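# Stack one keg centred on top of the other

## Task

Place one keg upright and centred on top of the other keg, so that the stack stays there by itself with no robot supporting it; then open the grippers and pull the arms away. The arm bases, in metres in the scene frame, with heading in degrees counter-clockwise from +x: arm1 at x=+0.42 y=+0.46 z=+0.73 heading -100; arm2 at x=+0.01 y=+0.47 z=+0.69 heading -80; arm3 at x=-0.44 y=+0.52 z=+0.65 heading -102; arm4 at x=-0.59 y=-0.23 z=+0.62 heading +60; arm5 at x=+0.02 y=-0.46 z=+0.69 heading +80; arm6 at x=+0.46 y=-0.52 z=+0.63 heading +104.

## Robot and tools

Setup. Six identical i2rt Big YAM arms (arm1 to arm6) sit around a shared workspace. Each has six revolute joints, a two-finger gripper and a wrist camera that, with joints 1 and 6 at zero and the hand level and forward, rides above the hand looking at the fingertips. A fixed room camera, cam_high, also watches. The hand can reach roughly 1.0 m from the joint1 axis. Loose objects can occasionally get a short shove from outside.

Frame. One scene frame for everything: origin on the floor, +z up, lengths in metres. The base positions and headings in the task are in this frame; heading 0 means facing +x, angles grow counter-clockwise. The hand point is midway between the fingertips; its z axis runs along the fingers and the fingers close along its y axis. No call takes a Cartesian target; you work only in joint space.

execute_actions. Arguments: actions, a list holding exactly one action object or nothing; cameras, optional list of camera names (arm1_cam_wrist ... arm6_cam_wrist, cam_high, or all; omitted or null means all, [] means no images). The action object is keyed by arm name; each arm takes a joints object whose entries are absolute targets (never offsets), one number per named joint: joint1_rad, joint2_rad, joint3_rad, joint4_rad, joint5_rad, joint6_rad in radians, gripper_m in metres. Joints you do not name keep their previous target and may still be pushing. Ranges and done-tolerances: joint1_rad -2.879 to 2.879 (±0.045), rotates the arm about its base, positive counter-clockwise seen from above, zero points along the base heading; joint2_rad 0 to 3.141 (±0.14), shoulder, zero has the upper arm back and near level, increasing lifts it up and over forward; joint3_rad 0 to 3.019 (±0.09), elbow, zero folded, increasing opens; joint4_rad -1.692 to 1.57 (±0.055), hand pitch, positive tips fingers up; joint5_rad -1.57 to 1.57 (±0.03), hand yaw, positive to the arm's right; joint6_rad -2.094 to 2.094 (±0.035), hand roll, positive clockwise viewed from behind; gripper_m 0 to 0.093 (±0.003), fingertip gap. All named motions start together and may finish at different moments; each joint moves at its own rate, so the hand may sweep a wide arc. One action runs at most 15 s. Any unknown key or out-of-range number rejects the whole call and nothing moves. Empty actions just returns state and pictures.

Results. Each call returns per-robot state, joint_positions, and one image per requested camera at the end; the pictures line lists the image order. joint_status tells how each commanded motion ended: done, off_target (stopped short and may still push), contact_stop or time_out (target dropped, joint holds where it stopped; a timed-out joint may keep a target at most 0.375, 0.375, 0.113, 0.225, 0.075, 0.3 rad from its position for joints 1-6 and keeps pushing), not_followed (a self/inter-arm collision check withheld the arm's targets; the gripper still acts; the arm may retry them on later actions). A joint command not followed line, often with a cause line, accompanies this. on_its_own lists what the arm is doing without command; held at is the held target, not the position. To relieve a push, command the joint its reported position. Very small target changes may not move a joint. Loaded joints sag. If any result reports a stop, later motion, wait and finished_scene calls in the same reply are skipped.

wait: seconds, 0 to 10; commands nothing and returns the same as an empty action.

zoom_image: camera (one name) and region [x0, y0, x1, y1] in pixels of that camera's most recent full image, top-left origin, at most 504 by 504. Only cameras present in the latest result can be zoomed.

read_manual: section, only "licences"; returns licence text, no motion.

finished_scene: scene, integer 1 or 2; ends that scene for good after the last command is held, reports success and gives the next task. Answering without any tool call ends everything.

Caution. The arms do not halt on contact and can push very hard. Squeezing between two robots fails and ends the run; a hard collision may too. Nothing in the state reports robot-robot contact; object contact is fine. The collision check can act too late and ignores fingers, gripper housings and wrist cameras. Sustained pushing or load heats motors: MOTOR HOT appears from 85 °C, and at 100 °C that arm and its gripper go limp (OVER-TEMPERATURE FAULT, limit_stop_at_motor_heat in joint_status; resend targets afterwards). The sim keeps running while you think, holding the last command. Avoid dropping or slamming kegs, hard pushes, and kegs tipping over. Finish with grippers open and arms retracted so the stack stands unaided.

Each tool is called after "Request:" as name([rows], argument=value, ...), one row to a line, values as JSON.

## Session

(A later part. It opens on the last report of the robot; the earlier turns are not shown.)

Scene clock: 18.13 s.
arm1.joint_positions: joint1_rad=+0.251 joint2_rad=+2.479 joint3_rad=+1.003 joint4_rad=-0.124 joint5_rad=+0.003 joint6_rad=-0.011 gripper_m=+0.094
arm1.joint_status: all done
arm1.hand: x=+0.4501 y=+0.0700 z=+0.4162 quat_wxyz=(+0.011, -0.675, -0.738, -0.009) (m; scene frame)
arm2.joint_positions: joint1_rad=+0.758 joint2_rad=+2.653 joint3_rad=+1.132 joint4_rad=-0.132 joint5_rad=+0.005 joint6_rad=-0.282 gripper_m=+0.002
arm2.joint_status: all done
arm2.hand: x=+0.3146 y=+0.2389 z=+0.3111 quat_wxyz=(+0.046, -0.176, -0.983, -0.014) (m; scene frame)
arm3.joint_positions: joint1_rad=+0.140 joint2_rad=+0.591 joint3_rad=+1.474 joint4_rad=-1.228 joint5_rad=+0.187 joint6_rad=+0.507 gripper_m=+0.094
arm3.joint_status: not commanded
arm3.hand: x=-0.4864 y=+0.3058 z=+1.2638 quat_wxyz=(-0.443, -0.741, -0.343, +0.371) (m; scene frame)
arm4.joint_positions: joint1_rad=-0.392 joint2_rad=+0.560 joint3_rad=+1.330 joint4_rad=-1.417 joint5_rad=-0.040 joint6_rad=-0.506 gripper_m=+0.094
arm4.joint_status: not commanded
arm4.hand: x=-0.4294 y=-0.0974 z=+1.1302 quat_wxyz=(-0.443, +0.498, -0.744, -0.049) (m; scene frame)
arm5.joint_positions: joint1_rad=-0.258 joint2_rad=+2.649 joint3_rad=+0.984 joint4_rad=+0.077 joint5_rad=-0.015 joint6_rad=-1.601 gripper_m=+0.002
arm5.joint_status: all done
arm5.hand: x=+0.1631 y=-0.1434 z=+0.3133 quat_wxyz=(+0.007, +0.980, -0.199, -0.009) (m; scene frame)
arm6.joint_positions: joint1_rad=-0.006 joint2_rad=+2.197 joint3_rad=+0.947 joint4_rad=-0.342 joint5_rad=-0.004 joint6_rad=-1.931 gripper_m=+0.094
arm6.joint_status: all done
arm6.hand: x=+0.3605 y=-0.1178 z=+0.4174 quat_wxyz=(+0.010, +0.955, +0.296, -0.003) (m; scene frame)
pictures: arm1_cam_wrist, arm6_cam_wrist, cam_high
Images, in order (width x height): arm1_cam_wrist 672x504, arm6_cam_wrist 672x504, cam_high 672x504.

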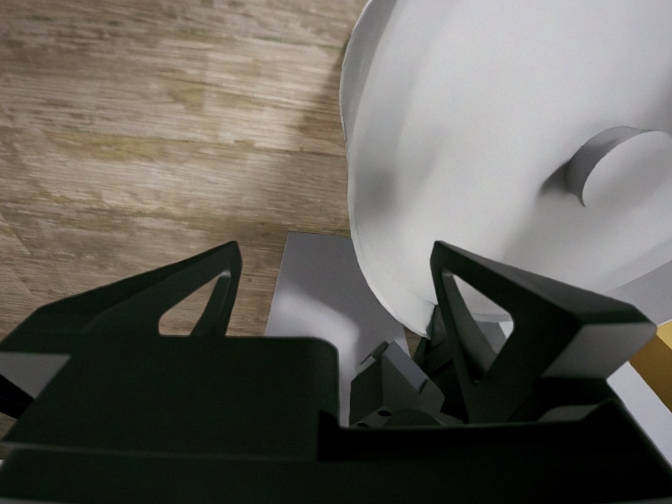

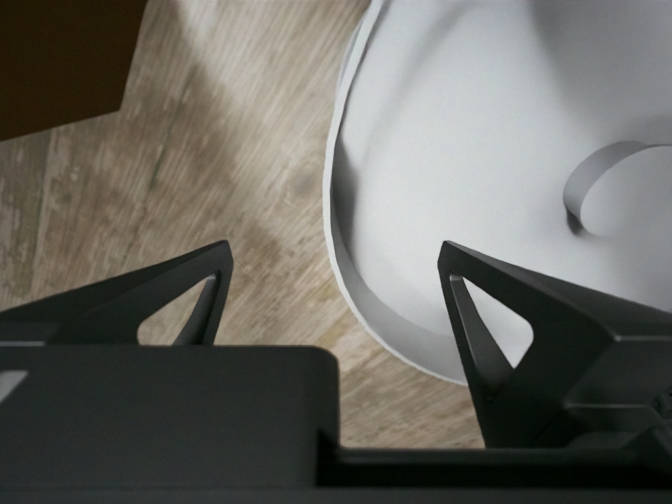

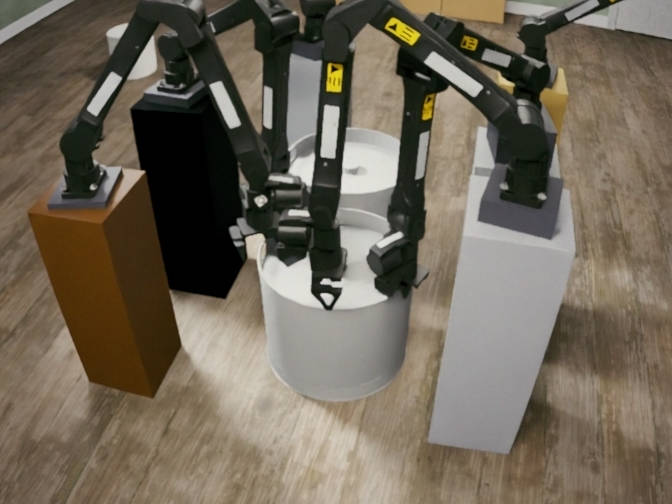

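Request:
execute_actions([
  {"arm1":{"joints":{"joint1_rad":0.225,"joint2_rad":2.763,"joint3_rad":1.203,"joint4_rad":-0.011}},"arm6":{"joints":{"joint2_rad":2.498,"joint3_rad":1.069,"joint4_rad":-0.142}}},
], cameras=[])

Request:
execute_actions([
  {"arm1":{"joints":{"gripper_m":0}},"arm6":{"joints":{"gripper_m":0}}},
], cameras=["arm1_cam_wrist","arm6_cam_wrist"])

Request:
execute_actions([
  {"arm5":{"joints":{"joint2_rad":2.334,"joint3_rad":0.8,"joint4_rad":-0.037}},"arm2":{"joints":{"joint2_rad":2.347,"joint3_rad":0.924,"joint4_rad":-0.2}},"arm1":{"joints":{"joint2_rad":2.464,"joint3_rad":1.007,"joint4_rad":-0.114}},"arm6":{"joints":{"joint2_rad":2.196,"joint3_rad":0.948,"joint4_rad":-0.323}}},
], cameras=["cam_high"])

Scene clock: 19.47 s.
arm1.joint_positions: joint1_rad=+0.234 joint2_rad=+2.760 joint3_rad=+1.200 joint4_rad=-0.009 joint5_rad=+0.004 joint6_rad=-0.012 gripper_m=+0.094
arm1.joint_status: all done
arm1.hand: x=+0.4440 y=+0.0579 z=+0.3128 quat_wxyz=(+0.001, -0.681, -0.733, +0.002) (m; scene frame)
arm2.joint_positions: joint1_rad=+0.758 joint2_rad=+2.653 joint3_rad=+1.132 joint4_rad=-0.132 joint5_rad=+0.005 joint6_rad=-0.282 gripper_m=+0.002
arm2.joint_status: not commanded
arm2.hand: x=+0.3146 y=+0.2389 z=+0.3111 quat_wxyz=(+0.046, -0.176, -0.983, -0.014) (m; scene frame)
arm3.joint_positions: joint1_rad=+0.140 joint2_rad=+0.591 joint3_rad=+1.474 joint4_rad=-1.228 joint5_rad=+0.187 joint6_rad=+0.507 gripper_m=+0.094
arm3.joint_status: not commanded
arm3.hand: x=-0.4864 y=+0.3058 z=+1.2638 quat_wxyz=(-0.443, -0.741, -0.343, +0.371) (m; scene frame)
arm4.joint_positions: joint1_rad=-0.392 joint2_rad=+0.560 joint3_rad=+1.330 joint4_rad=-1.417 joint5_rad=-0.040 joint6_rad=-0.506 gripper_m=+0.094
arm4.joint_status: not commanded
arm4.hand: x=-0.4294 y=-0.0974 z=+1.1302 quat_wxyz=(-0.443, +0.498, -0.744, -0.049) (m; scene frame)
arm5.joint_positions: joint1_rad=-0.258 joint2_rad=+2.649 joint3_rad=+0.984 joint4_rad=+0.077 joint5_rad=-0.015 joint6_rad=-1.601 gripper_m=+0.002
arm5.joint_status: not commanded
arm5.hand: x=+0.1631 y=-0.1434 z=+0.3133 quat_wxyz=(+0.007, +0.980, -0.199, -0.009) (m; scene frame)
arm6.joint_positions: joint1_rad=+0.012 joint2_rad=+2.441 joint3_rad=+1.105 joint4_rad=-0.130 joint5_rad=-0.008 joint6_rad=-1.942 gripper_m=+0.094
arm6.joint_status: all done
arm6.hand: x=+0.3382 y=-0.0659 z=+0.3349 quat_wxyz=(-0.053, +0.949, +0.310, -0.002) (m; scene frame)
pictures: none
No camera images: the call's "cameras" was empty. Leave "cameras" out to get every camera's image.

Scene clock: 20.27 s.
arm1.joint_positions: joint1_rad=+0.221 joint2_rad=+2.760 joint3_rad=+1.200 joint4_rad=-0.009 joint5_rad=-0.004 joint6_rad=-0.028 gripper_m=+0.001
arm1.joint_status: all done
arm1.hand: x=+0.4403 y=+0.0577 z=+0.3128 quat_wxyz=(-0.002, -0.679, -0.734, -0.001) (m; scene frame)
arm2.joint_positions: joint1_rad=+0.758 joint2_rad=+2.653 joint3_rad=+1.132 joint4_rad=-0.132 joint5_rad=+0.005 joint6_rad=-0.282 gripper_m=+0.002
arm2.joint_status: not commanded
arm2.hand: x=+0.3146 y=+0.2389 z=+0.3111 quat_wxyz=(+0.046, -0.176, -0.983, -0.014) (m; scene frame)
arm3.joint_positions: joint1_rad=+0.140 joint2_rad=+0.591 joint3_rad=+1.474 joint4_rad=-1.228 joint5_rad=+0.187 joint6_rad=+0.507 gripper_m=+0.094
arm3.joint_status: not commanded
arm3.hand: x=-0.4864 y=+0.3058 z=+1.2638 quat_wxyz=(-0.443, -0.741, -0.343, +0.371) (m; scene frame)
arm4.joint_positions: joint1_rad=-0.392 joint2_rad=+0.560 joint3_rad=+1.330 joint4_rad=-1.417 joint5_rad=-0.040 joint6_rad=-0.506 gripper_m=+0.094
arm4.joint_status: not commanded
arm4.hand: x=-0.4294 y=-0.0974 z=+1.1302 quat_wxyz=(-0.443, +0.498, -0.744, -0.049) (m; scene frame)
arm5.joint_positions: joint1_rad=-0.258 joint2_rad=+2.649 joint3_rad=+0.984 joint4_rad=+0.077 joint5_rad=-0.015 joint6_rad=-1.601 gripper_m=+0.002
arm5.joint_status: not commanded
arm5.hand: x=+0.1631 y=-0.1434 z=+0.3133 quat_wxyz=(+0.007, +0.980, -0.199, -0.009) (m; scene frame)
arm6.joint_positions: joint1_rad=+0.010 joint2_rad=+2.485 joint3_rad=+1.074 joint4_rad=-0.130 joint5_rad=-0.004 joint6_rad=-1.944 gripper_m=+0.000
arm6.joint_status: all done
arm6.hand: x=+0.3497 y=-0.1028 z=+0.3130 quat_wxyz=(-0.016, +0.951, +0.310, -0.002) (m; scene frame)
pictures: arm1_cam_wrist, arm6_cam_wrist
Images, in order (width x height): arm1_cam_wrist 672x504, arm6_cam_wrist 672x504.

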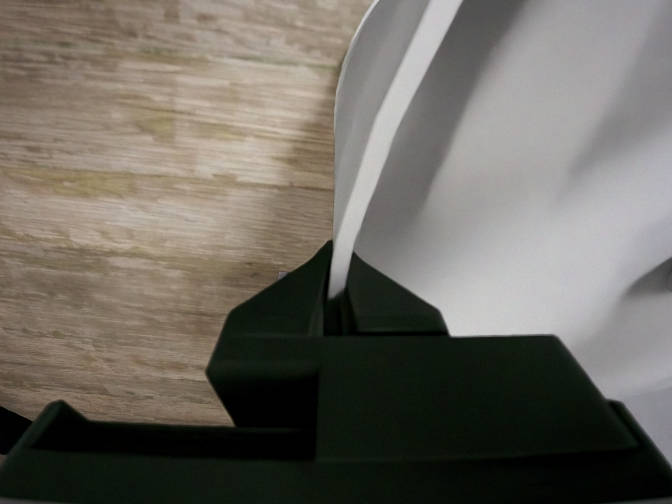

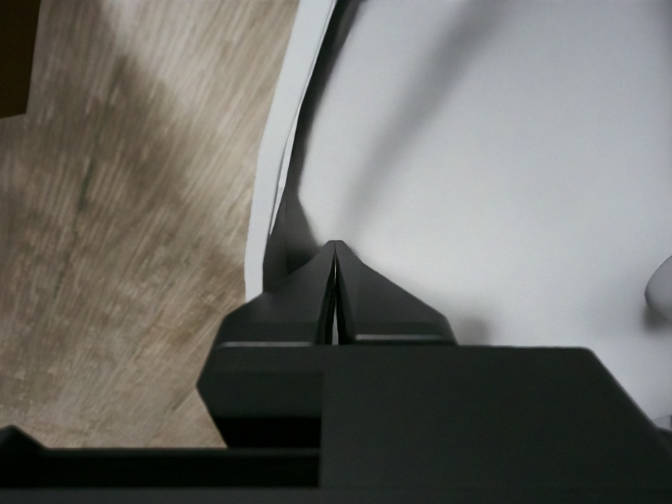

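Scene clock: 21.57 s.
arm1.joint_positions: joint1_rad=+0.211 joint2_rad=+2.534 joint3_rad=+1.023 joint4_rad=-0.087 joint5_rad=-0.032 joint6_rad=-0.062 gripper_m=+0.002
arm1.joint_status: all done
arm1.hand: x=+0.4403 y=+0.0730 z=+0.3960 quat_wxyz=(-0.002, -0.671, -0.742, -0.021) (m; scene frame)
arm2.joint_positions: joint1_rad=+0.770 joint2_rad=+2.453 joint3_rad=+0.970 joint4_rad=-0.146 joint5_rad=-0.003 joint6_rad=-0.291 gripper_m=+0.002
arm2.joint_status: all done
arm2.hand: x=+0.3108 y=+0.2498 z=+0.3822 quat_wxyz=(+0.033, -0.166, -0.986, -0.013) (m; scene frame)
arm3.joint_positions: joint1_rad=+0.140 joint2_rad=+0.591 joint3_rad=+1.474 joint4_rad=-1.228 joint5_rad=+0.187 joint6_rad=+0.507 gripper_m=+0.094
arm3.joint_status: not commanded
arm3.hand: x=-0.4864 y=+0.3058 z=+1.2638 quat_wxyz=(-0.443, -0.741, -0.343, +0.371) (m; scene frame)
arm4.joint_positions: joint1_rad=-0.392 joint2_rad=+0.560 joint3_rad=+1.330 joint4_rad=-1.417 joint5_rad=-0.040 joint6_rad=-0.506 gripper_m=+0.094
arm4.joint_status: not commanded
arm4.hand: x=-0.4294 y=-0.0974 z=+1.1302 quat_wxyz=(-0.443, +0.498, -0.744, -0.049) (m; scene frame)
arm5.joint_positions: joint1_rad=-0.256 joint2_rad=+2.450 joint3_rad=+0.875 joint4_rad=+0.008 joint5_rad=-0.003 joint6_rad=-1.621 gripper_m=+0.002
arm5.joint_status: all done
arm5.hand: x=+0.1679 y=-0.1362 z=+0.3815 quat_wxyz=(-0.002, +0.982, -0.188, -0.001) (m; scene frame)
arm6.joint_positions: joint1_rad=+0.010 joint2_rad=+2.181 joint3_rad=+0.954 joint4_rad=-0.305 joint5_rad=-0.004 joint6_rad=-1.941 gripper_m=+0.000
arm6.joint_status: all done
arm6.hand: x=+0.3494 y=-0.1014 z=+0.4247 quat_wxyz=(-0.020, +0.951, +0.308, -0.002) (m; scene frame)
pictures: cam_high
Images, in order (width x height): cam_high 672x504.

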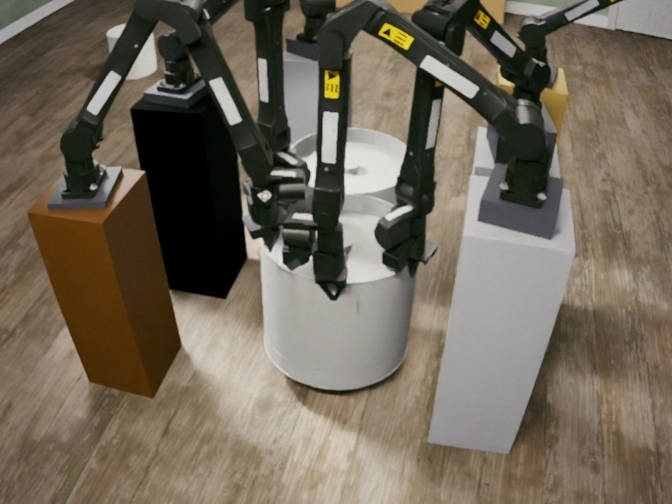

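Request:
execute_actions([
  {"arm6":{"joints":{"joint1_rad":-0.5,"joint2_rad":0.55,"joint3_rad":1.0,"joint4_rad":-1.4,"gripper_m":0.09}}},
], cameras=[])

Request:
execute_actions([
  {"arm5":{"joints":{"joint2_rad":1.763,"joint3_rad":0.7,"joint4_rad":-0.508}},"arm2":{"joints":{"joint2_rad":1.838,"joint3_rad":0.832,"joint4_rad":-0.62}},"arm1":{"joints":{"joint2_rad":1.959,"joint3_rad":0.863,"joint4_rad":-0.475}}},
], cameras=["cam_high"])

Request:
execute_actions([
  {"arm5":{"joints":{"joint2_rad":1.362,"joint3_rad":0.873,"joint4_rad":-1.082}},"arm2":{"joints":{"joint2_rad":1.477,"joint3_rad":0.991,"joint4_rad":-1.14}},"arm1":{"joints":{"joint2_rad":1.562,"joint3_rad":0.967,"joint4_rad":-0.976}}},
], cameras=["cam_high"])

Scene clock: 25.57 s.
arm1.joint_positions: joint1_rad=+0.211 joint2_rad=+2.535 joint3_rad=+1.023 joint4_rad=-0.086 joint5_rad=-0.031 joint6_rad=-0.062 gripper_m=+0.002
arm1.joint_status: not commanded
arm1.hand: x=+0.4402 y=+0.0729 z=+0.3959 quat_wxyz=(-0.002, -0.671, -0.742, -0.021) (m; scene frame)
arm2.joint_positions: joint1_rad=+0.770 joint2_rad=+2.453 joint3_rad=+0.970 joint4_rad=-0.146 joint5_rad=-0.002 joint6_rad=-0.291 gripper_m=+0.002
arm2.joint_status: not commanded
arm2.hand: x=+0.3106 y=+0.2498 z=+0.3820 quat_wxyz=(+0.033, -0.166, -0.986, -0.013) (m; scene frame)
arm3.joint_positions: joint1_rad=+0.140 joint2_rad=+0.591 joint3_rad=+1.474 joint4_rad=-1.228 joint5_rad=+0.187 joint6_rad=+0.507 gripper_m=+0.094
arm3.joint_status: not commanded
arm3.hand: x=-0.4864 y=+0.3058 z=+1.2638 quat_wxyz=(-0.443, -0.741, -0.343, +0.371) (m; scene frame)
arm4.joint_positions: joint1_rad=-0.392 joint2_rad=+0.560 joint3_rad=+1.330 joint4_rad=-1.417 joint5_rad=-0.040 joint6_rad=-0.506 gripper_m=+0.094
arm4.joint_status: not commanded
arm4.hand: x=-0.4294 y=-0.0974 z=+1.1302 quat_wxyz=(-0.443, +0.498, -0.744, -0.049) (m; scene frame)
arm5.joint_positions: joint1_rad=-0.256 joint2_rad=+2.450 joint3_rad=+0.875 joint4_rad=+0.007 joint5_rad=-0.003 joint6_rad=-1.621 gripper_m=+0.002
arm5.joint_status: not commanded
arm5.hand: x=+0.1678 y=-0.1362 z=+0.3815 quat_wxyz=(-0.002, +0.982, -0.188, -0.001) (m; scene frame)
arm6.joint_positions: joint1_rad=-0.024 joint2_rad=+2.144 joint3_rad=+0.992 joint4_rad=-0.346 joint5_rad=-0.004 joint6_rad=-1.941 gripper_m=+0.090
arm6.joint_status: joint1_rad time_out (moved -0.033 of -0.510); joint2_rad time_out (moved -0.038 of -1.631); joint4_rad time_out (moved -0.041 of -1.095); the others done
arm6.on_its_own: joint1_rad is held at -0.015, not at your -0.500, since a time_out; joint2_rad is held at +2.157, not at your +0.550, since a time_out; joint4_rad is held at -0.342, not at your -1.400, since a time_out
arm6.hand: x=+0.3580 y=-0.0736 z=+0.4459 quat_wxyz=(-0.037, +0.956, +0.292, +0.000) (m; scene frame)
pictures: none
joint command not followed: on one or more control steps a check withheld the commanded joint targets of the arm6 arm, and it was not sent them on those steps.
cause: the commanded joint targets would bring a part of the robot too close to another arm (this arm's wrist (the part past joint 4) and the other arm's forearm (the part past joint 3)); next, command targets that bring no part of the robot closer to that arm.
No camera images: the call's "cameras" was empty. Leave "cameras" out to get every camera's image.

not run: a stop came earlier in this reply.

not run: a stop came earlier in this reply.

Request:
execute_actions([
  {"arm6":{"joints":{"joint2_rad":1.8,"joint3_rad":0.45,"joint4_rad":-0.2}}},
], cameras=[])

Request:
execute_actions([
  {"arm6":{"joints":{"joint1_rad":-0.8,"joint2_rad":1.0,"joint3_rad":0.3}},"arm5":{"joints":{"joint2_rad":1.763,"joint3_rad":0.7,"joint4_rad":-0.508}},"arm2":{"joints":{"joint2_rad":1.838,"joint3_rad":0.832,"joint4_rad":-0.62}},"arm1":{"joints":{"joint2_rad":1.959,"joint3_rad":0.863,"joint4_rad":-0.475}}},
], cameras=["cam_high"])

Request:
execute_actions([
  {"arm5":{"joints":{"joint2_rad":1.362,"joint3_rad":0.873,"joint4_rad":-1.082}},"arm2":{"joints":{"joint2_rad":1.477,"joint3_rad":0.991,"joint4_rad":-1.14}},"arm1":{"joints":{"joint2_rad":1.562,"joint3_rad":0.967,"joint4_rad":-0.976}}},
], cameras=["cam_high"])

Scene clock: 27.03 s.
arm1.joint_positions: joint1_rad=+0.211 joint2_rad=+2.535 joint3_rad=+1.023 joint4_rad=-0.086 joint5_rad=-0.031 joint6_rad=-0.062 gripper_m=+0.002
arm1.joint_status: not commanded
arm1.hand: x=+0.4402 y=+0.0729 z=+0.3959 quat_wxyz=(-0.002, -0.671, -0.742, -0.021) (m; scene frame)
arm2.joint_positions: joint1_rad=+0.770 joint2_rad=+2.453 joint3_rad=+0.970 joint4_rad=-0.146 joint5_rad=-0.002 joint6_rad=-0.291 gripper_m=+0.002
arm2.joint_status: not commanded
arm2.hand: x=+0.3106 y=+0.2498 z=+0.3820 quat_wxyz=(+0.033, -0.166, -0.986, -0.013) (m; scene frame)
arm3.joint_positions: joint1_rad=+0.140 joint2_rad=+0.591 joint3_rad=+1.474 joint4_rad=-1.228 joint5_rad=+0.187 joint6_rad=+0.507 gripper_m=+0.094
arm3.joint_status: not commanded
arm3.hand: x=-0.4864 y=+0.3058 z=+1.2638 quat_wxyz=(-0.443, -0.741, -0.343, +0.371) (m; scene frame)
arm4.joint_positions: joint1_rad=-0.392 joint2_rad=+0.560 joint3_rad=+1.330 joint4_rad=-1.417 joint5_rad=-0.040 joint6_rad=-0.506 gripper_m=+0.094
arm4.joint_status: not commanded
arm4.hand: x=-0.4294 y=-0.0974 z=+1.1302 quat_wxyz=(-0.443, +0.498, -0.744, -0.049) (m; scene frame)
arm5.joint_positions: joint1_rad=-0.256 joint2_rad=+2.450 joint3_rad=+0.875 joint4_rad=+0.007 joint5_rad=-0.003 joint6_rad=-1.621 gripper_m=+0.002
arm5.joint_status: not commanded
arm5.hand: x=+0.1678 y=-0.1362 z=+0.3815 quat_wxyz=(-0.002, +0.982, -0.188, -0.001) (m; scene frame)
arm6.joint_positions: joint1_rad=-0.024 joint2_rad=+1.794 joint3_rad=+0.443 joint4_rad=-0.215 joint5_rad=-0.004 joint6_rad=-1.941 gripper_m=+0.090
arm6.joint_status: all done
arm6.on_its_own: joint1_rad is held at -0.015, not at your -0.500, since a time_out
arm6.hand: x=+0.4028 y=-0.2702 z=+0.4940 quat_wxyz=(-0.003, +0.956, +0.292, -0.002) (m; scene frame)
pictures: none
No camera images: the call's "cameras" was empty. Leave "cameras" out to get every camera's image.

Scene clock: 29.63 s.
arm1.joint_positions: joint1_rad=+0.205 joint2_rad=+2.029 joint3_rad=+0.860 joint4_rad=-0.457 joint5_rad=-0.020 joint6_rad=-0.072 gripper_m=+0.002
arm1.joint_status: all done
arm1.hand: x=+0.4353 y=+0.0739 z=+0.5756 quat_wxyz=(+0.011, -0.669, -0.742, -0.027) (m; scene frame)
arm2.joint_positions: joint1_rad=+0.760 joint2_rad=+1.959 joint3_rad=+0.836 joint4_rad=-0.540 joint5_rad=+0.021 joint6_rad=-0.293 gripper_m=+0.002
arm2.joint_status: joint4_rad time_out (moved -0.394 of -0.474); the others done
arm2.on_its_own: joint4_rad reads -0.540 and still pushes toward -0.620 since a time_out
arm2.hand: x=+0.3042 y=+0.2471 z=+0.5559 quat_wxyz=(+0.054, -0.169, -0.984, -0.010) (m; scene frame)
arm3.joint_positions: joint1_rad=+0.140 joint2_rad=+0.591 joint3_rad=+1.474 joint4_rad=-1.228 joint5_rad=+0.187 joint6_rad=+0.507 gripper_m=+0.094
arm3.joint_status: not commanded
arm3.hand: x=-0.4864 y=+0.3058 z=+1.2638 quat_wxyz=(-0.443, -0.741, -0.343, +0.371) (m; scene frame)
arm4.joint_positions: joint1_rad=-0.392 joint2_rad=+0.560 joint3_rad=+1.330 joint4_rad=-1.417 joint5_rad=-0.040 joint6_rad=-0.506 gripper_m=+0.094
arm4.joint_status: not commanded
arm4.hand: x=-0.4294 y=-0.0974 z=+1.1302 quat_wxyz=(-0.443, +0.498, -0.744, -0.049) (m; scene frame)
arm5.joint_positions: joint1_rad=-0.255 joint2_rad=+1.876 joint3_rad=+0.724 joint4_rad=-0.438 joint5_rad=-0.005 joint6_rad=-1.631 gripper_m=+0.002
arm5.joint_status: joint4_rad time_out (moved -0.445 of -0.515); the others done
arm5.on_its_own: joint4_rad reads -0.438 and still pushes toward -0.508 since a time_out
arm5.hand: x=+0.1650 y=-0.1404 z=+0.5663 quat_wxyz=(+0.009, +0.983, -0.183, -0.005) (m; scene frame)
arm6.joint_positions: joint1_rad=-0.794 joint2_rad=+0.998 joint3_rad=+0.295 joint4_rad=-0.212 joint5_rad=-0.002 joint6_rad=-1.941 gripper_m=+0.090
arm6.joint_status: all done
arm6.hand: x=+0.6238 y=-0.2513 z=+0.6709 quat_wxyz=(-0.289, +0.943, -0.084, +0.140) (m; scene frame)
pictures: cam_high
Images, in order (width x height): cam_high 672x504.

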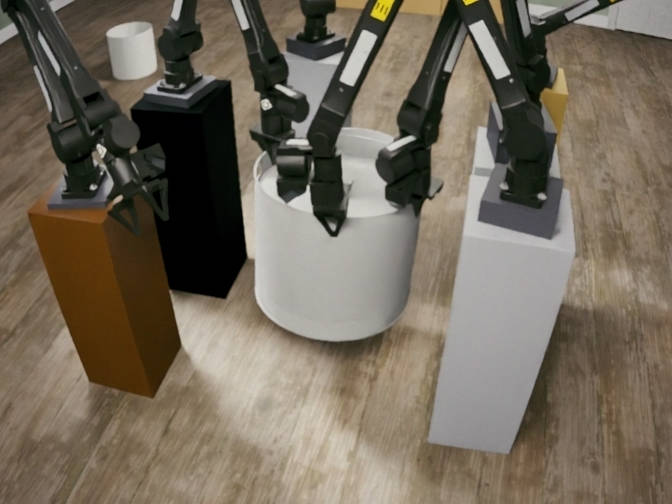

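not run: a stop came earlier in this reply.

Account for sag with q4 +0.08.

Request:
execute_actions([
  {"arm5":{"joints":{"joint2_rad":1.362,"joint3_rad":0.873,"joint4_rad":-1.0}},"arm2":{"joints":{"joint2_rad":1.477,"joint3_rad":0.991,"joint4_rad":-1.05}},"arm1":{"joints":{"joint2_rad":1.562,"joint3_rad":0.967,"joint4_rad":-0.93}}},
], cameras=["cam_high"])

Scene clock: 32.40 s.
arm1.joint_positions: joint1_rad=+0.202 joint2_rad=+1.645 joint3_rad=+0.899 joint4_rad=-0.881 joint5_rad=-0.017 joint6_rad=-0.073 gripper_m=+0.003
arm1.joint_status: all done
arm1.hand: x=+0.4337 y=+0.0759 z=+0.7306 quat_wxyz=(+0.013, -0.670, -0.742, -0.027) (m; scene frame)
arm2.joint_positions: joint1_rad=+0.755 joint2_rad=+1.592 joint3_rad=+0.896 joint4_rad=-0.962 joint5_rad=+0.020 joint6_rad=-0.297 gripper_m=+0.002
arm2.joint_status: joint3_rad time_out (moved +0.059 of +0.155); joint4_rad time_out (moved -0.422 of -0.510); the others done
arm2.on_its_own: joint3_rad reads +0.896 and still pushes toward +0.991 since a time_out; joint4_rad reads -0.962 and still pushes toward -1.050 since a time_out
arm2.hand: x=+0.3043 y=+0.2466 z=+0.7072 quat_wxyz=(+0.052, -0.170, -0.984, -0.009) (m; scene frame)
arm3.joint_positions: joint1_rad=+0.140 joint2_rad=+0.591 joint3_rad=+1.474 joint4_rad=-1.228 joint5_rad=+0.187 joint6_rad=+0.507 gripper_m=+0.094
arm3.joint_status: not commanded
arm3.hand: x=-0.4864 y=+0.3058 z=+1.2638 quat_wxyz=(-0.443, -0.741, -0.343, +0.371) (m; scene frame)
arm4.joint_positions: joint1_rad=-0.392 joint2_rad=+0.560 joint3_rad=+1.330 joint4_rad=-1.417 joint5_rad=-0.040 joint6_rad=-0.506 gripper_m=+0.094
arm4.joint_status: not commanded
arm4.hand: x=-0.4294 y=-0.0974 z=+1.1302 quat_wxyz=(-0.443, +0.498, -0.744, -0.049) (m; scene frame)
arm5.joint_positions: joint1_rad=-0.254 joint2_rad=+1.485 joint3_rad=+0.807 joint4_rad=-0.901 joint5_rad=-0.010 joint6_rad=-1.634 gripper_m=+0.002
arm5.joint_status: joint4_rad time_out (moved -0.463 of -0.562); the others done
arm5.on_its_own: joint4_rad reads -0.901 and still pushes toward -1.000 since a time_out
arm5.hand: x=+0.1646 y=-0.1386 z=+0.7180 quat_wxyz=(+0.003, +0.984, -0.180, -0.006) (m; scene frame)
arm6.joint_positions: joint1_rad=-0.794 joint2_rad=+0.998 joint3_rad=+0.295 joint4_rad=-0.212 joint5_rad=-0.002 joint6_rad=-1.941 gripper_m=+0.090
arm6.joint_status: not commanded
arm6.hand: x=+0.6238 y=-0.2513 z=+0.6709 quat_wxyz=(-0.289, +0.943, -0.084, +0.140) (m; scene frame)
pictures: cam_high
Images, in order (width x height): cam_high 672x504.

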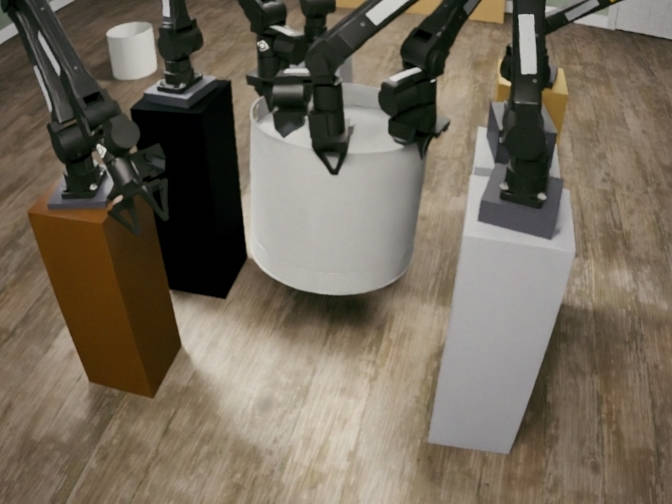

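Request:
execute_actions([
  {"arm5":{"joints":{"joint1_rad":0.213,"joint2_rad":1.167,"joint3_rad":0.763,"joint4_rad":-1.017,"joint6_rad":-1.167}},"arm2":{"joints":{"joint1_rad":0.33,"joint2_rad":1.234,"joint3_rad":0.816,"joint4_rad":-1.053,"joint6_rad":-0.722}},"arm1":{"joints":{"joint1_rad":-0.168,"joint2_rad":1.654,"joint3_rad":1.158,"joint4_rad":-0.995,"joint6_rad":-0.443}}},
], cameras=["cam_high"])

Request:
execute_actions([
  {"arm5":{"joints":{"joint1_rad":0.747,"joint2_rad":1.225,"joint3_rad":0.808,"joint4_rad":-1.004,"joint6_rad":-0.633}},"arm2":{"joints":{"joint1_rad":-0.239,"joint2_rad":1.222,"joint3_rad":0.806,"joint4_rad":-1.054,"joint6_rad":-1.291}},"arm1":{"joints":{"joint1_rad":-0.429,"joint2_rad":1.877,"joint3_rad":1.5,"joint4_rad":-1.114,"joint6_rad":-0.704}}},
], cameras=["cam_high"])

Request:
execute_actions([
  {"arm5":{"joints":{"joint1_rad":1.126,"joint2_rad":1.462,"joint3_rad":1.033,"joint4_rad":-0.992,"joint6_rad":-0.254}},"arm2":{"joints":{"joint1_rad":-0.682,"joint2_rad":1.428,"joint3_rad":0.997,"joint4_rad":-1.04,"joint6_rad":-1.734}},"arm1":{"joints":{"joint1_rad":-0.602,"joint2_rad":2.205,"joint3_rad":2.06,"joint4_rad":-1.346,"joint6_rad":-0.877}}},
], cameras=["cam_high","arm3_cam_wrist","arm4_cam_wrist"])

Scene clock: 36.10 s.
arm1.joint_positions: joint1_rad=-0.172 joint2_rad=+1.729 joint3_rad=+1.082 joint4_rad=-0.988 joint5_rad=-0.022 joint6_rad=-0.469 gripper_m=+0.001
arm1.joint_status: all done
arm1.hand: x=+0.2752 y=+0.0472 z=+0.7503 quat_wxyz=(+0.001, -0.662, -0.749, -0.034) (m; scene frame)
arm2.joint_positions: joint1_rad=+0.330 joint2_rad=+1.358 joint3_rad=+0.706 joint4_rad=-0.993 joint5_rad=+0.025 joint6_rad=-0.761 gripper_m=+0.002
arm2.joint_status: joint3_rad time_out (moved -0.190 of -0.080); joint4_rad time_out (moved -0.031 of -0.091); joint6_rad time_out (moved -0.464 of -0.425); the others done
arm2.on_its_own: joint3_rad reads +0.706 and still pushes toward +0.816 since a time_out; joint4_rad reads -0.993 and still pushes toward -1.053 since a time_out; joint6_rad reads -0.761 and still pushes toward -0.722 since a time_out
arm2.hand: x=+0.1491 y=+0.2110 z=+0.7302 quat_wxyz=(+0.041, -0.150, -0.988, -0.020) (m; scene frame)
arm3.joint_positions: joint1_rad=+0.140 joint2_rad=+0.591 joint3_rad=+1.474 joint4_rad=-1.228 joint5_rad=+0.187 joint6_rad=+0.507 gripper_m=+0.094
arm3.joint_status: not commanded
arm3.hand: x=-0.4864 y=+0.3058 z=+1.2638 quat_wxyz=(-0.443, -0.741, -0.343, +0.371) (m; scene frame)
arm4.joint_positions: joint1_rad=-0.392 joint2_rad=+0.560 joint3_rad=+1.330 joint4_rad=-1.417 joint5_rad=-0.040 joint6_rad=-0.506 gripper_m=+0.094
arm4.joint_status: not commanded
arm4.hand: x=-0.4294 y=-0.0974 z=+1.1302 quat_wxyz=(-0.443, +0.498, -0.744, -0.049) (m; scene frame)
arm5.joint_positions: joint1_rad=+0.218 joint2_rad=+1.287 joint3_rad=+0.669 joint4_rad=-0.970 joint5_rad=+0.019 joint6_rad=-1.175 gripper_m=+0.002
arm5.joint_status: joint3_rad off_target (ended at +0.669, target +0.763); the others done
arm5.hand: x=+0.0108 y=-0.1723 z=+0.7355 quat_wxyz=(+0.007, +0.985, -0.174, +0.011) (m; scene frame)
arm6.joint_positions: joint1_rad=-0.794 joint2_rad=+0.998 joint3_rad=+0.295 joint4_rad=-0.212 joint5_rad=-0.002 joint6_rad=-1.941 gripper_m=+0.090
arm6.joint_status: not commanded
arm6.hand: x=+0.6238 y=-0.2513 z=+0.6709 quat_wxyz=(-0.289, +0.943, -0.084, +0.140) (m; scene frame)
pictures: cam_high
Images, in order (width x height): cam_high 672x504.

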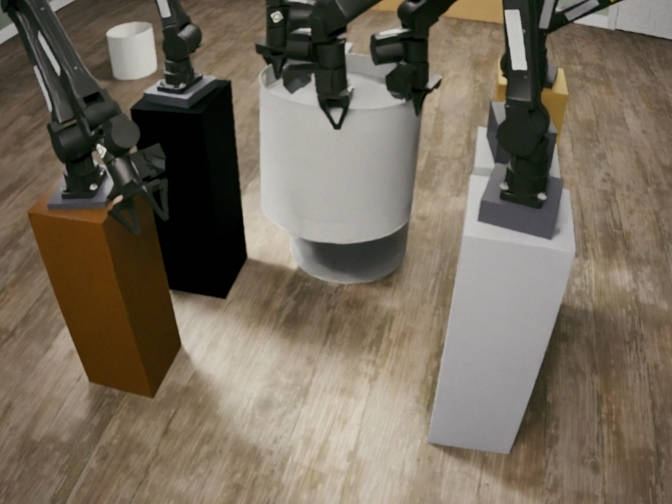

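not run: a stop came earlier in this reply.

not run: a stop came earlier in this reply.

Request:
execute_actions([
  {"arm5":{"joints":{"joint1_rad":0.747,"joint2_rad":1.225,"joint3_rad":0.808,"joint4_rad":-1.004,"joint6_rad":-0.633}},"arm2":{"joints":{"joint1_rad":-0.239,"joint2_rad":1.222,"joint3_rad":0.806,"joint4_rad":-1.054,"joint6_rad":-1.31}},"arm1":{"joints":{"joint1_rad":-0.429,"joint2_rad":1.877,"joint3_rad":1.5,"joint4_rad":-1.114,"joint6_rad":-0.72}}},
], cameras=["cam_high"])

Scene clock: 38.97 s.
arm1.joint_positions: joint1_rad=-0.427 joint2_rad=+1.950 joint3_rad=+1.408 joint4_rad=-1.116 joint5_rad=-0.006 joint6_rad=-0.749 gripper_m=+0.001
arm1.joint_status: joint3_rad time_out (moved +0.326 of +0.418); the others done
arm1.on_its_own: joint3_rad reads +1.408 and still pushes toward +1.500 since a time_out
arm1.hand: x=+0.1209 y=+0.0216 z=+0.7469 quat_wxyz=(+0.001, -0.652, -0.757, -0.044) (m; scene frame)
arm2.joint_positions: joint1_rad=-0.234 joint2_rad=+1.354 joint3_rad=+0.695 joint4_rad=-0.973 joint5_rad=-0.002 joint6_rad=-1.361 gripper_m=+0.002
arm2.joint_status: joint3_rad time_out (moved -0.011 of +0.100); joint4_rad time_out (moved +0.020 of -0.061); joint6_rad time_out (moved -0.600 of -0.549); the others done
arm2.on_its_own: joint3_rad reads +0.695 and still pushes toward +0.806 since a time_out; joint4_rad reads -0.973 and still pushes toward -1.054 since a time_out; joint6_rad reads -1.361 and still pushes toward -1.310 since a time_out
arm2.hand: x=-0.0062 y=+0.1767 z=+0.7303 quat_wxyz=(+0.009, -0.133, -0.991, -0.029) (m; scene frame)
arm3.joint_positions: joint1_rad=+0.140 joint2_rad=+0.591 joint3_rad=+1.474 joint4_rad=-1.228 joint5_rad=+0.187 joint6_rad=+0.507 gripper_m=+0.094
arm3.joint_status: not commanded
arm3.hand: x=-0.4864 y=+0.3058 z=+1.2638 quat_wxyz=(-0.443, -0.741, -0.343, +0.371) (m; scene frame)
arm4.joint_positions: joint1_rad=-0.392 joint2_rad=+0.560 joint3_rad=+1.330 joint4_rad=-1.417 joint5_rad=-0.040 joint6_rad=-0.506 gripper_m=+0.094
arm4.joint_status: not commanded
arm4.hand: x=-0.4294 y=-0.0974 z=+1.1302 quat_wxyz=(-0.443, +0.498, -0.744, -0.049) (m; scene frame)
arm5.joint_positions: joint1_rad=+0.750 joint2_rad=+1.345 joint3_rad=+0.673 joint4_rad=-0.942 joint5_rad=+0.042 joint6_rad=-0.674 gripper_m=+0.002
arm5.joint_status: joint3_rad time_out (moved +0.005 of +0.139); joint4_rad time_out (moved +0.029 of -0.034); joint6_rad time_out (moved +0.500 of +0.542); the others done
arm5.on_its_own: joint3_rad reads +0.673 and still pushes toward +0.786 since a time_out; joint4_rad reads -0.942 and still pushes toward -1.004 since a time_out; joint6_rad reads -0.674 and still pushes toward -0.633 since a time_out
arm5.hand: x=-0.1329 y=-0.2113 z=+0.7214 quat_wxyz=(+0.002, +0.987, -0.158, +0.030) (m; scene frame)
arm6.joint_positions: joint1_rad=-0.794 joint2_rad=+0.998 joint3_rad=+0.295 joint4_rad=-0.212 joint5_rad=-0.002 joint6_rad=-1.941 gripper_m=+0.090
arm6.joint_status: not commanded
arm6.hand: x=+0.6238 y=-0.2513 z=+0.6709 quat_wxyz=(-0.289, +0.943, -0.084, +0.140) (m; scene frame)
pictures: cam_high
Images, in order (width x height): cam_high 672x504.

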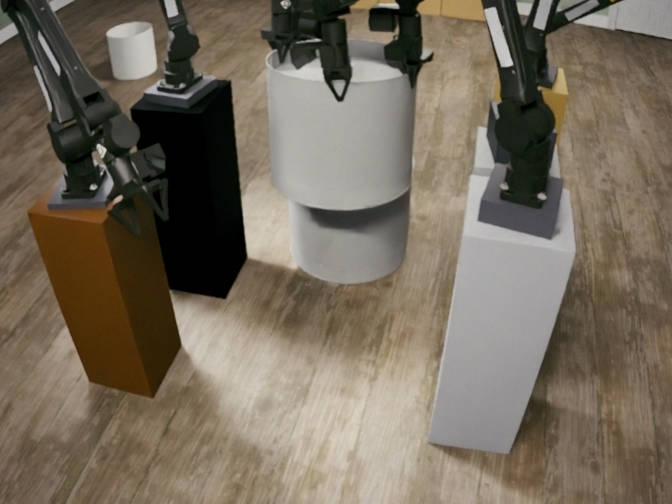

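Request:
execute_actions([
  {"arm5":{"joints":{"joint1_rad":1.126,"joint2_rad":1.462,"joint3_rad":1.033,"joint4_rad":-0.992,"joint6_rad":-0.29}},"arm2":{"joints":{"joint1_rad":-0.682,"joint2_rad":1.428,"joint3_rad":0.997,"joint4_rad":-1.04,"joint6_rad":-1.79}},"arm1":{"joints":{"joint1_rad":-0.602,"joint2_rad":2.205,"joint3_rad":2.06,"joint4_rad":-1.346,"joint6_rad":-0.92}}},
], cameras=["cam_high","arm3_cam_wrist","arm4_cam_wrist"])

Scene clock: 41.80 s.
arm1.joint_positions: joint1_rad=-0.604 joint2_rad=+2.285 joint3_rad=+1.945 joint4_rad=-1.358 joint5_rad=+0.003 joint6_rad=-0.933 gripper_m=+0.001
arm1.joint_status: joint3_rad time_out (moved +0.538 of +0.652); the others done
arm1.on_its_own: joint3_rad reads +1.945 and still pushes toward +2.058 since a time_out
arm1.hand: x=-0.0364 y=-0.0029 z=+0.7325 quat_wxyz=(-0.003, -0.648, -0.759, -0.064) (m; scene frame)
arm2.joint_positions: joint1_rad=-0.671 joint2_rad=+1.580 joint3_rad=+0.871 joint4_rad=-0.930 joint5_rad=-0.014 joint6_rad=-1.797 gripper_m=+0.003
arm2.joint_status: joint2_rad time_out (moved +0.225 of +0.074); joint3_rad time_out (moved +0.175 of +0.302); joint4_rad time_out (moved +0.042 of -0.067); the others done
arm2.on_its_own: joint2_rad reads +1.580 and still pushes toward +1.428 since a time_out; joint3_rad reads +0.871 and still pushes toward +0.983 since a time_out; joint4_rad reads -0.930 and still pushes toward -1.040 since a time_out
arm2.hand: x=-0.1616 y=+0.1467 z=+0.7117 quat_wxyz=(-0.010, -0.134, -0.991, -0.029) (m; scene frame)
arm3.joint_positions: joint1_rad=+0.140 joint2_rad=+0.591 joint3_rad=+1.474 joint4_rad=-1.228 joint5_rad=+0.187 joint6_rad=+0.507 gripper_m=+0.094
arm3.joint_status: not commanded
arm3.hand: x=-0.4864 y=+0.3058 z=+1.2638 quat_wxyz=(-0.443, -0.741, -0.343, +0.371) (m; scene frame)
arm4.joint_positions: joint1_rad=-0.392 joint2_rad=+0.560 joint3_rad=+1.330 joint4_rad=-1.417 joint5_rad=-0.040 joint6_rad=-0.506 gripper_m=+0.094
arm4.joint_status: not commanded
arm4.hand: x=-0.4294 y=-0.0974 z=+1.1302 quat_wxyz=(-0.443, +0.498, -0.744, -0.049) (m; scene frame)
arm5.joint_positions: joint1_rad=+1.141 joint2_rad=+1.629 joint3_rad=+0.915 joint4_rad=-0.953 joint5_rad=+0.036 joint6_rad=-0.296 gripper_m=+0.002
arm5.joint_status: joint2_rad time_out (moved +0.284 of +0.117); joint3_rad time_out (moved +0.242 of +0.360); the others done
arm5.on_its_own: joint2_rad reads +1.629 and still pushes toward +1.462 since a time_out; joint3_rad reads +0.915 and still pushes toward +1.028 since a time_out
arm5.hand: x=-0.2867 y=-0.2408 z=+0.6996 quat_wxyz=(+0.005, +0.987, -0.152, +0.051) (m; scene frame)
arm6.joint_positions: joint1_rad=-0.794 joint2_rad=+0.998 joint3_rad=+0.295 joint4_rad=-0.212 joint5_rad=-0.002 joint6_rad=-1.941 gripper_m=+0.090
arm6.joint_status: not commanded
arm6.hand: x=+0.6238 y=-0.2513 z=+0.6709 quat_wxyz=(-0.289, +0.943, -0.084, +0.140) (m; scene frame)
pictures: arm3_cam_wrist, arm4_cam_wrist, cam_high
Images, in order (width x height): arm3_cam_wrist 672x504, arm4_cam_wrist 672x504, cam_high 672x504.

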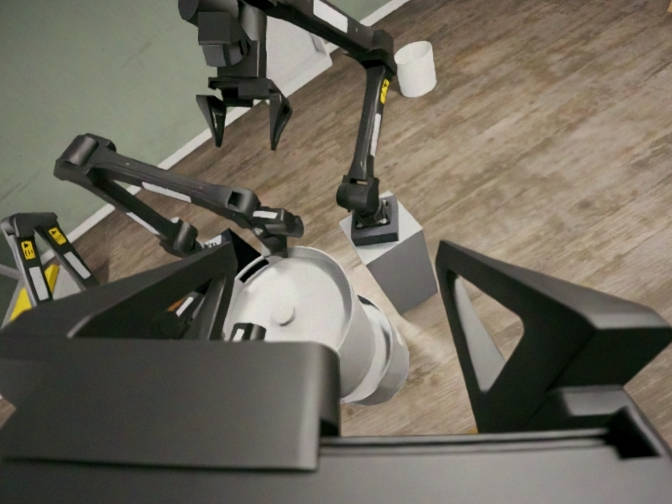

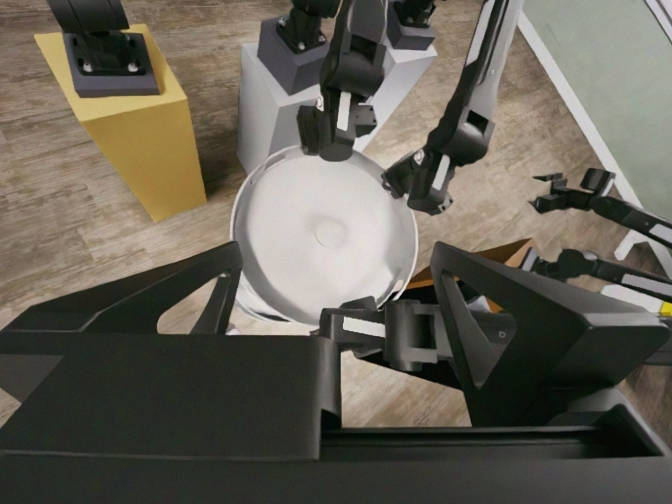

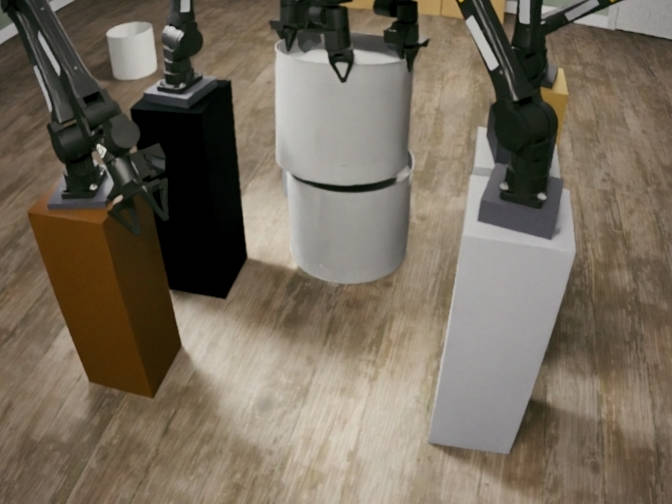

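Request:
execute_actions([
  {"arm5":{"joints":{"joint1_rad":1.115,"joint2_rad":1.627,"joint3_rad":1.015,"joint4_rad":-0.79,"joint6_rad":-0.31}},"arm2":{"joints":{"joint1_rad":-0.76,"joint2_rad":1.515,"joint3_rad":0.879,"joint4_rad":-0.77,"joint6_rad":-1.88}},"arm1":{"joints":{"joint1_rad":-0.644,"joint2_rad":2.277,"joint3_rad":1.931,"joint4_rad":-1.12,"joint6_rad":-0.975}}},
], cameras=["cam_high","arm3_cam_wrist"])

Scene clock: 44.33 s.
arm1.joint_positions: joint1_rad=-0.645 joint2_rad=+2.305 joint3_rad=+1.890 joint4_rad=-1.258 joint5_rad=+0.001 joint6_rad=-0.985 gripper_m=+0.001
arm1.joint_status: joint4_rad time_out (moved +0.100 of +0.238); the others done
arm1.on_its_own: joint4_rad reads -1.258 and still pushes toward -1.120 since a time_out
arm1.hand: x=-0.0549 y=+0.0155 z=+0.6995 quat_wxyz=(-0.006, -0.645, -0.763, -0.051) (m; scene frame)
arm2.joint_positions: joint1_rad=-0.744 joint2_rad=+1.628 joint3_rad=+0.805 joint4_rad=-0.783 joint5_rad=-0.023 joint6_rad=-1.881 gripper_m=+0.002
arm2.joint_status: all done
arm2.hand: x=-0.1821 y=+0.1624 z=+0.6764 quat_wxyz=(-0.010, -0.128, -0.992, -0.010) (m; scene frame)
arm3.joint_positions: joint1_rad=+0.140 joint2_rad=+0.591 joint3_rad=+1.474 joint4_rad=-1.228 joint5_rad=+0.187 joint6_rad=+0.507 gripper_m=+0.094
arm3.joint_status: not commanded
arm3.hand: x=-0.4864 y=+0.3058 z=+1.2638 quat_wxyz=(-0.443, -0.741, -0.343, +0.371) (m; scene frame)
arm4.joint_positions: joint1_rad=-0.392 joint2_rad=+0.560 joint3_rad=+1.330 joint4_rad=-1.417 joint5_rad=-0.040 joint6_rad=-0.506 gripper_m=+0.094
arm4.joint_status: not commanded
arm4.hand: x=-0.4294 y=-0.0974 z=+1.1302 quat_wxyz=(-0.443, +0.498, -0.744, -0.049) (m; scene frame)
arm5.joint_positions: joint1_rad=+1.123 joint2_rad=+1.707 joint3_rad=+0.917 joint4_rad=-0.830 joint5_rad=+0.017 joint6_rad=-0.325 gripper_m=+0.002
arm5.joint_status: joint3_rad time_out (moved +0.002 of +0.100); the others done
arm5.on_its_own: joint3_rad reads +0.917 and still pushes toward +1.015 since a time_out
arm5.hand: x=-0.3013 y=-0.2262 z=+0.6696 quat_wxyz=(+0.003, +0.989, -0.147, +0.026) (m; scene frame)
arm6.joint_positions: joint1_rad=-0.794 joint2_rad=+0.998 joint3_rad=+0.295 joint4_rad=-0.212 joint5_rad=-0.002 joint6_rad=-1.941 gripper_m=+0.090
arm6.joint_status: not commanded
arm6.hand: x=+0.6238 y=-0.2513 z=+0.6709 quat_wxyz=(-0.289, +0.943, -0.084, +0.140) (m; scene frame)
pictures: arm3_cam_wrist, cam_high
Images, in order (width x height): arm3_cam_wrist 672x504, cam_high 672x504.

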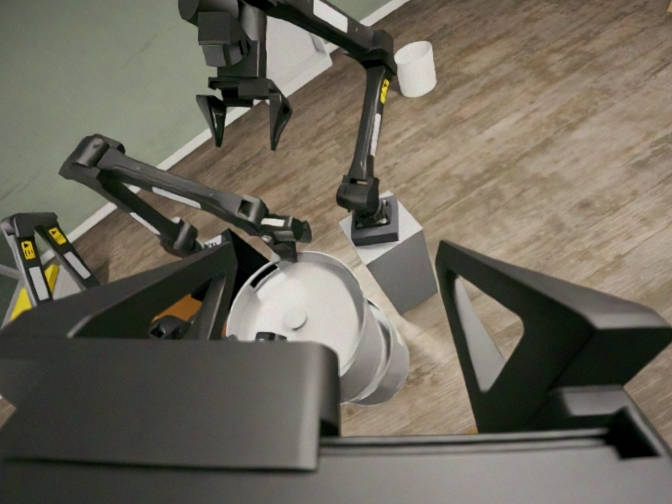

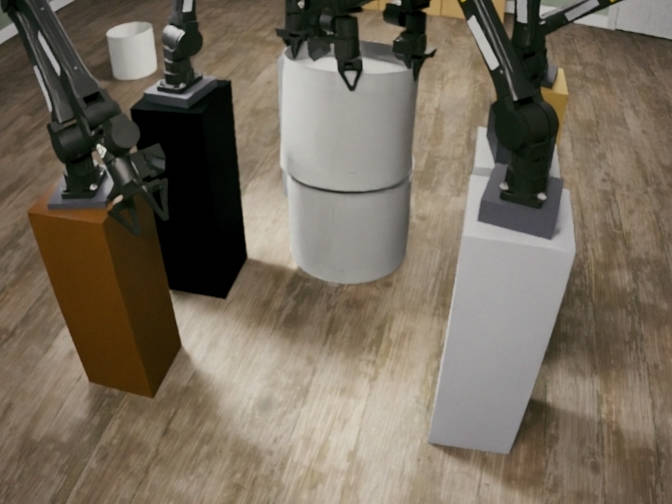

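Request:
execute_actions([
  {"arm5":{"joints":{"joint2_rad":1.72,"joint3_rad":0.917,"joint4_rad":-0.81}},"arm2":{"joints":{"joint2_rad":1.65,"joint3_rad":0.805,"joint4_rad":-0.76}},"arm1":{"joints":{"joint2_rad":2.35,"joint3_rad":1.89,"joint4_rad":-1.2}}},
], cameras=[])

Request:
execute_actions([
  {"arm5":{"joints":{"gripper_m":0.09}},"arm2":{"joints":{"gripper_m":0.09}},"arm1":{"joints":{"gripper_m":0.09}}},
], cameras=[])

Request:
execute_actions([
  {"arm5":{"joints":{"joint2_rad":1.35,"joint3_rad":1.1,"joint4_rad":-1.32}},"arm2":{"joints":{"joint2_rad":1.25,"joint3_rad":1.0,"joint4_rad":-1.32}},"arm1":{"joints":{"joint2_rad":2.05,"joint3_rad":1.95,"joint4_rad":-1.47}}},
], cameras=["cam_high","arm3_cam_wrist","arm5_cam_wrist","arm2_cam_wrist"])

Scene clock: 46.40 s.
arm1.joint_positions: joint1_rad=-0.645 joint2_rad=+2.306 joint3_rad=+1.886 joint4_rad=-1.259 joint5_rad=+0.000 joint6_rad=-0.985 gripper_m=+0.001
arm1.joint_status: joint4_rad time_out (moved +0.000 of +0.058); the others done
arm1.on_its_own: joint4_rad reads -1.259 and still pushes toward -1.200 since a time_out
arm1.hand: x=-0.0532 y=+0.0170 z=+0.6972 quat_wxyz=(-0.007, -0.644, -0.763, -0.054) (m; scene frame)
arm2.joint_positions: joint1_rad=-0.744 joint2_rad=+1.628 joint3_rad=+0.794 joint4_rad=-0.771 joint5_rad=-0.025 joint6_rad=-1.881 gripper_m=+0.002
arm2.joint_status: all done
arm2.hand: x=-0.1803 y=+0.1648 z=+0.6735 quat_wxyz=(-0.011, -0.128, -0.992, -0.009) (m; scene frame)
arm3.joint_positions: joint1_rad=+0.140 joint2_rad=+0.591 joint3_rad=+1.474 joint4_rad=-1.228 joint5_rad=+0.187 joint6_rad=+0.507 gripper_m=+0.094
arm3.joint_status: not commanded
arm3.hand: x=-0.4864 y=+0.3058 z=+1.2638 quat_wxyz=(-0.443, -0.741, -0.343, +0.371) (m; scene frame)
arm4.joint_positions: joint1_rad=-0.392 joint2_rad=+0.560 joint3_rad=+1.330 joint4_rad=-1.417 joint5_rad=-0.040 joint6_rad=-0.506 gripper_m=+0.094
arm4.joint_status: not commanded
arm4.hand: x=-0.4294 y=-0.0974 z=+1.1302 quat_wxyz=(-0.443, +0.498, -0.744, -0.049) (m; scene frame)
arm5.joint_positions: joint1_rad=+1.123 joint2_rad=+1.708 joint3_rad=+0.914 joint4_rad=-0.832 joint5_rad=+0.018 joint6_rad=-0.325 gripper_m=+0.002
arm5.joint_status: all done
arm5.hand: x=-0.2992 y=-0.2275 z=+0.6681 quat_wxyz=(+0.005, +0.989, -0.147, +0.029) (m; scene frame)
arm6.joint_positions: joint1_rad=-0.794 joint2_rad=+0.998 joint3_rad=+0.295 joint4_rad=-0.212 joint5_rad=-0.002 joint6_rad=-1.941 gripper_m=+0.090
arm6.joint_status: not commanded
arm6.hand: x=+0.6238 y=-0.2513 z=+0.6709 quat_wxyz=(-0.289, +0.943, -0.084, +0.140) (m; scene frame)
pictures: none
No camera images: the call's "cameras" was empty. Leave "cameras" out to get every camera's image.

not run: a stop came earlier in this reply.

not run: a stop came earlier in this reply.


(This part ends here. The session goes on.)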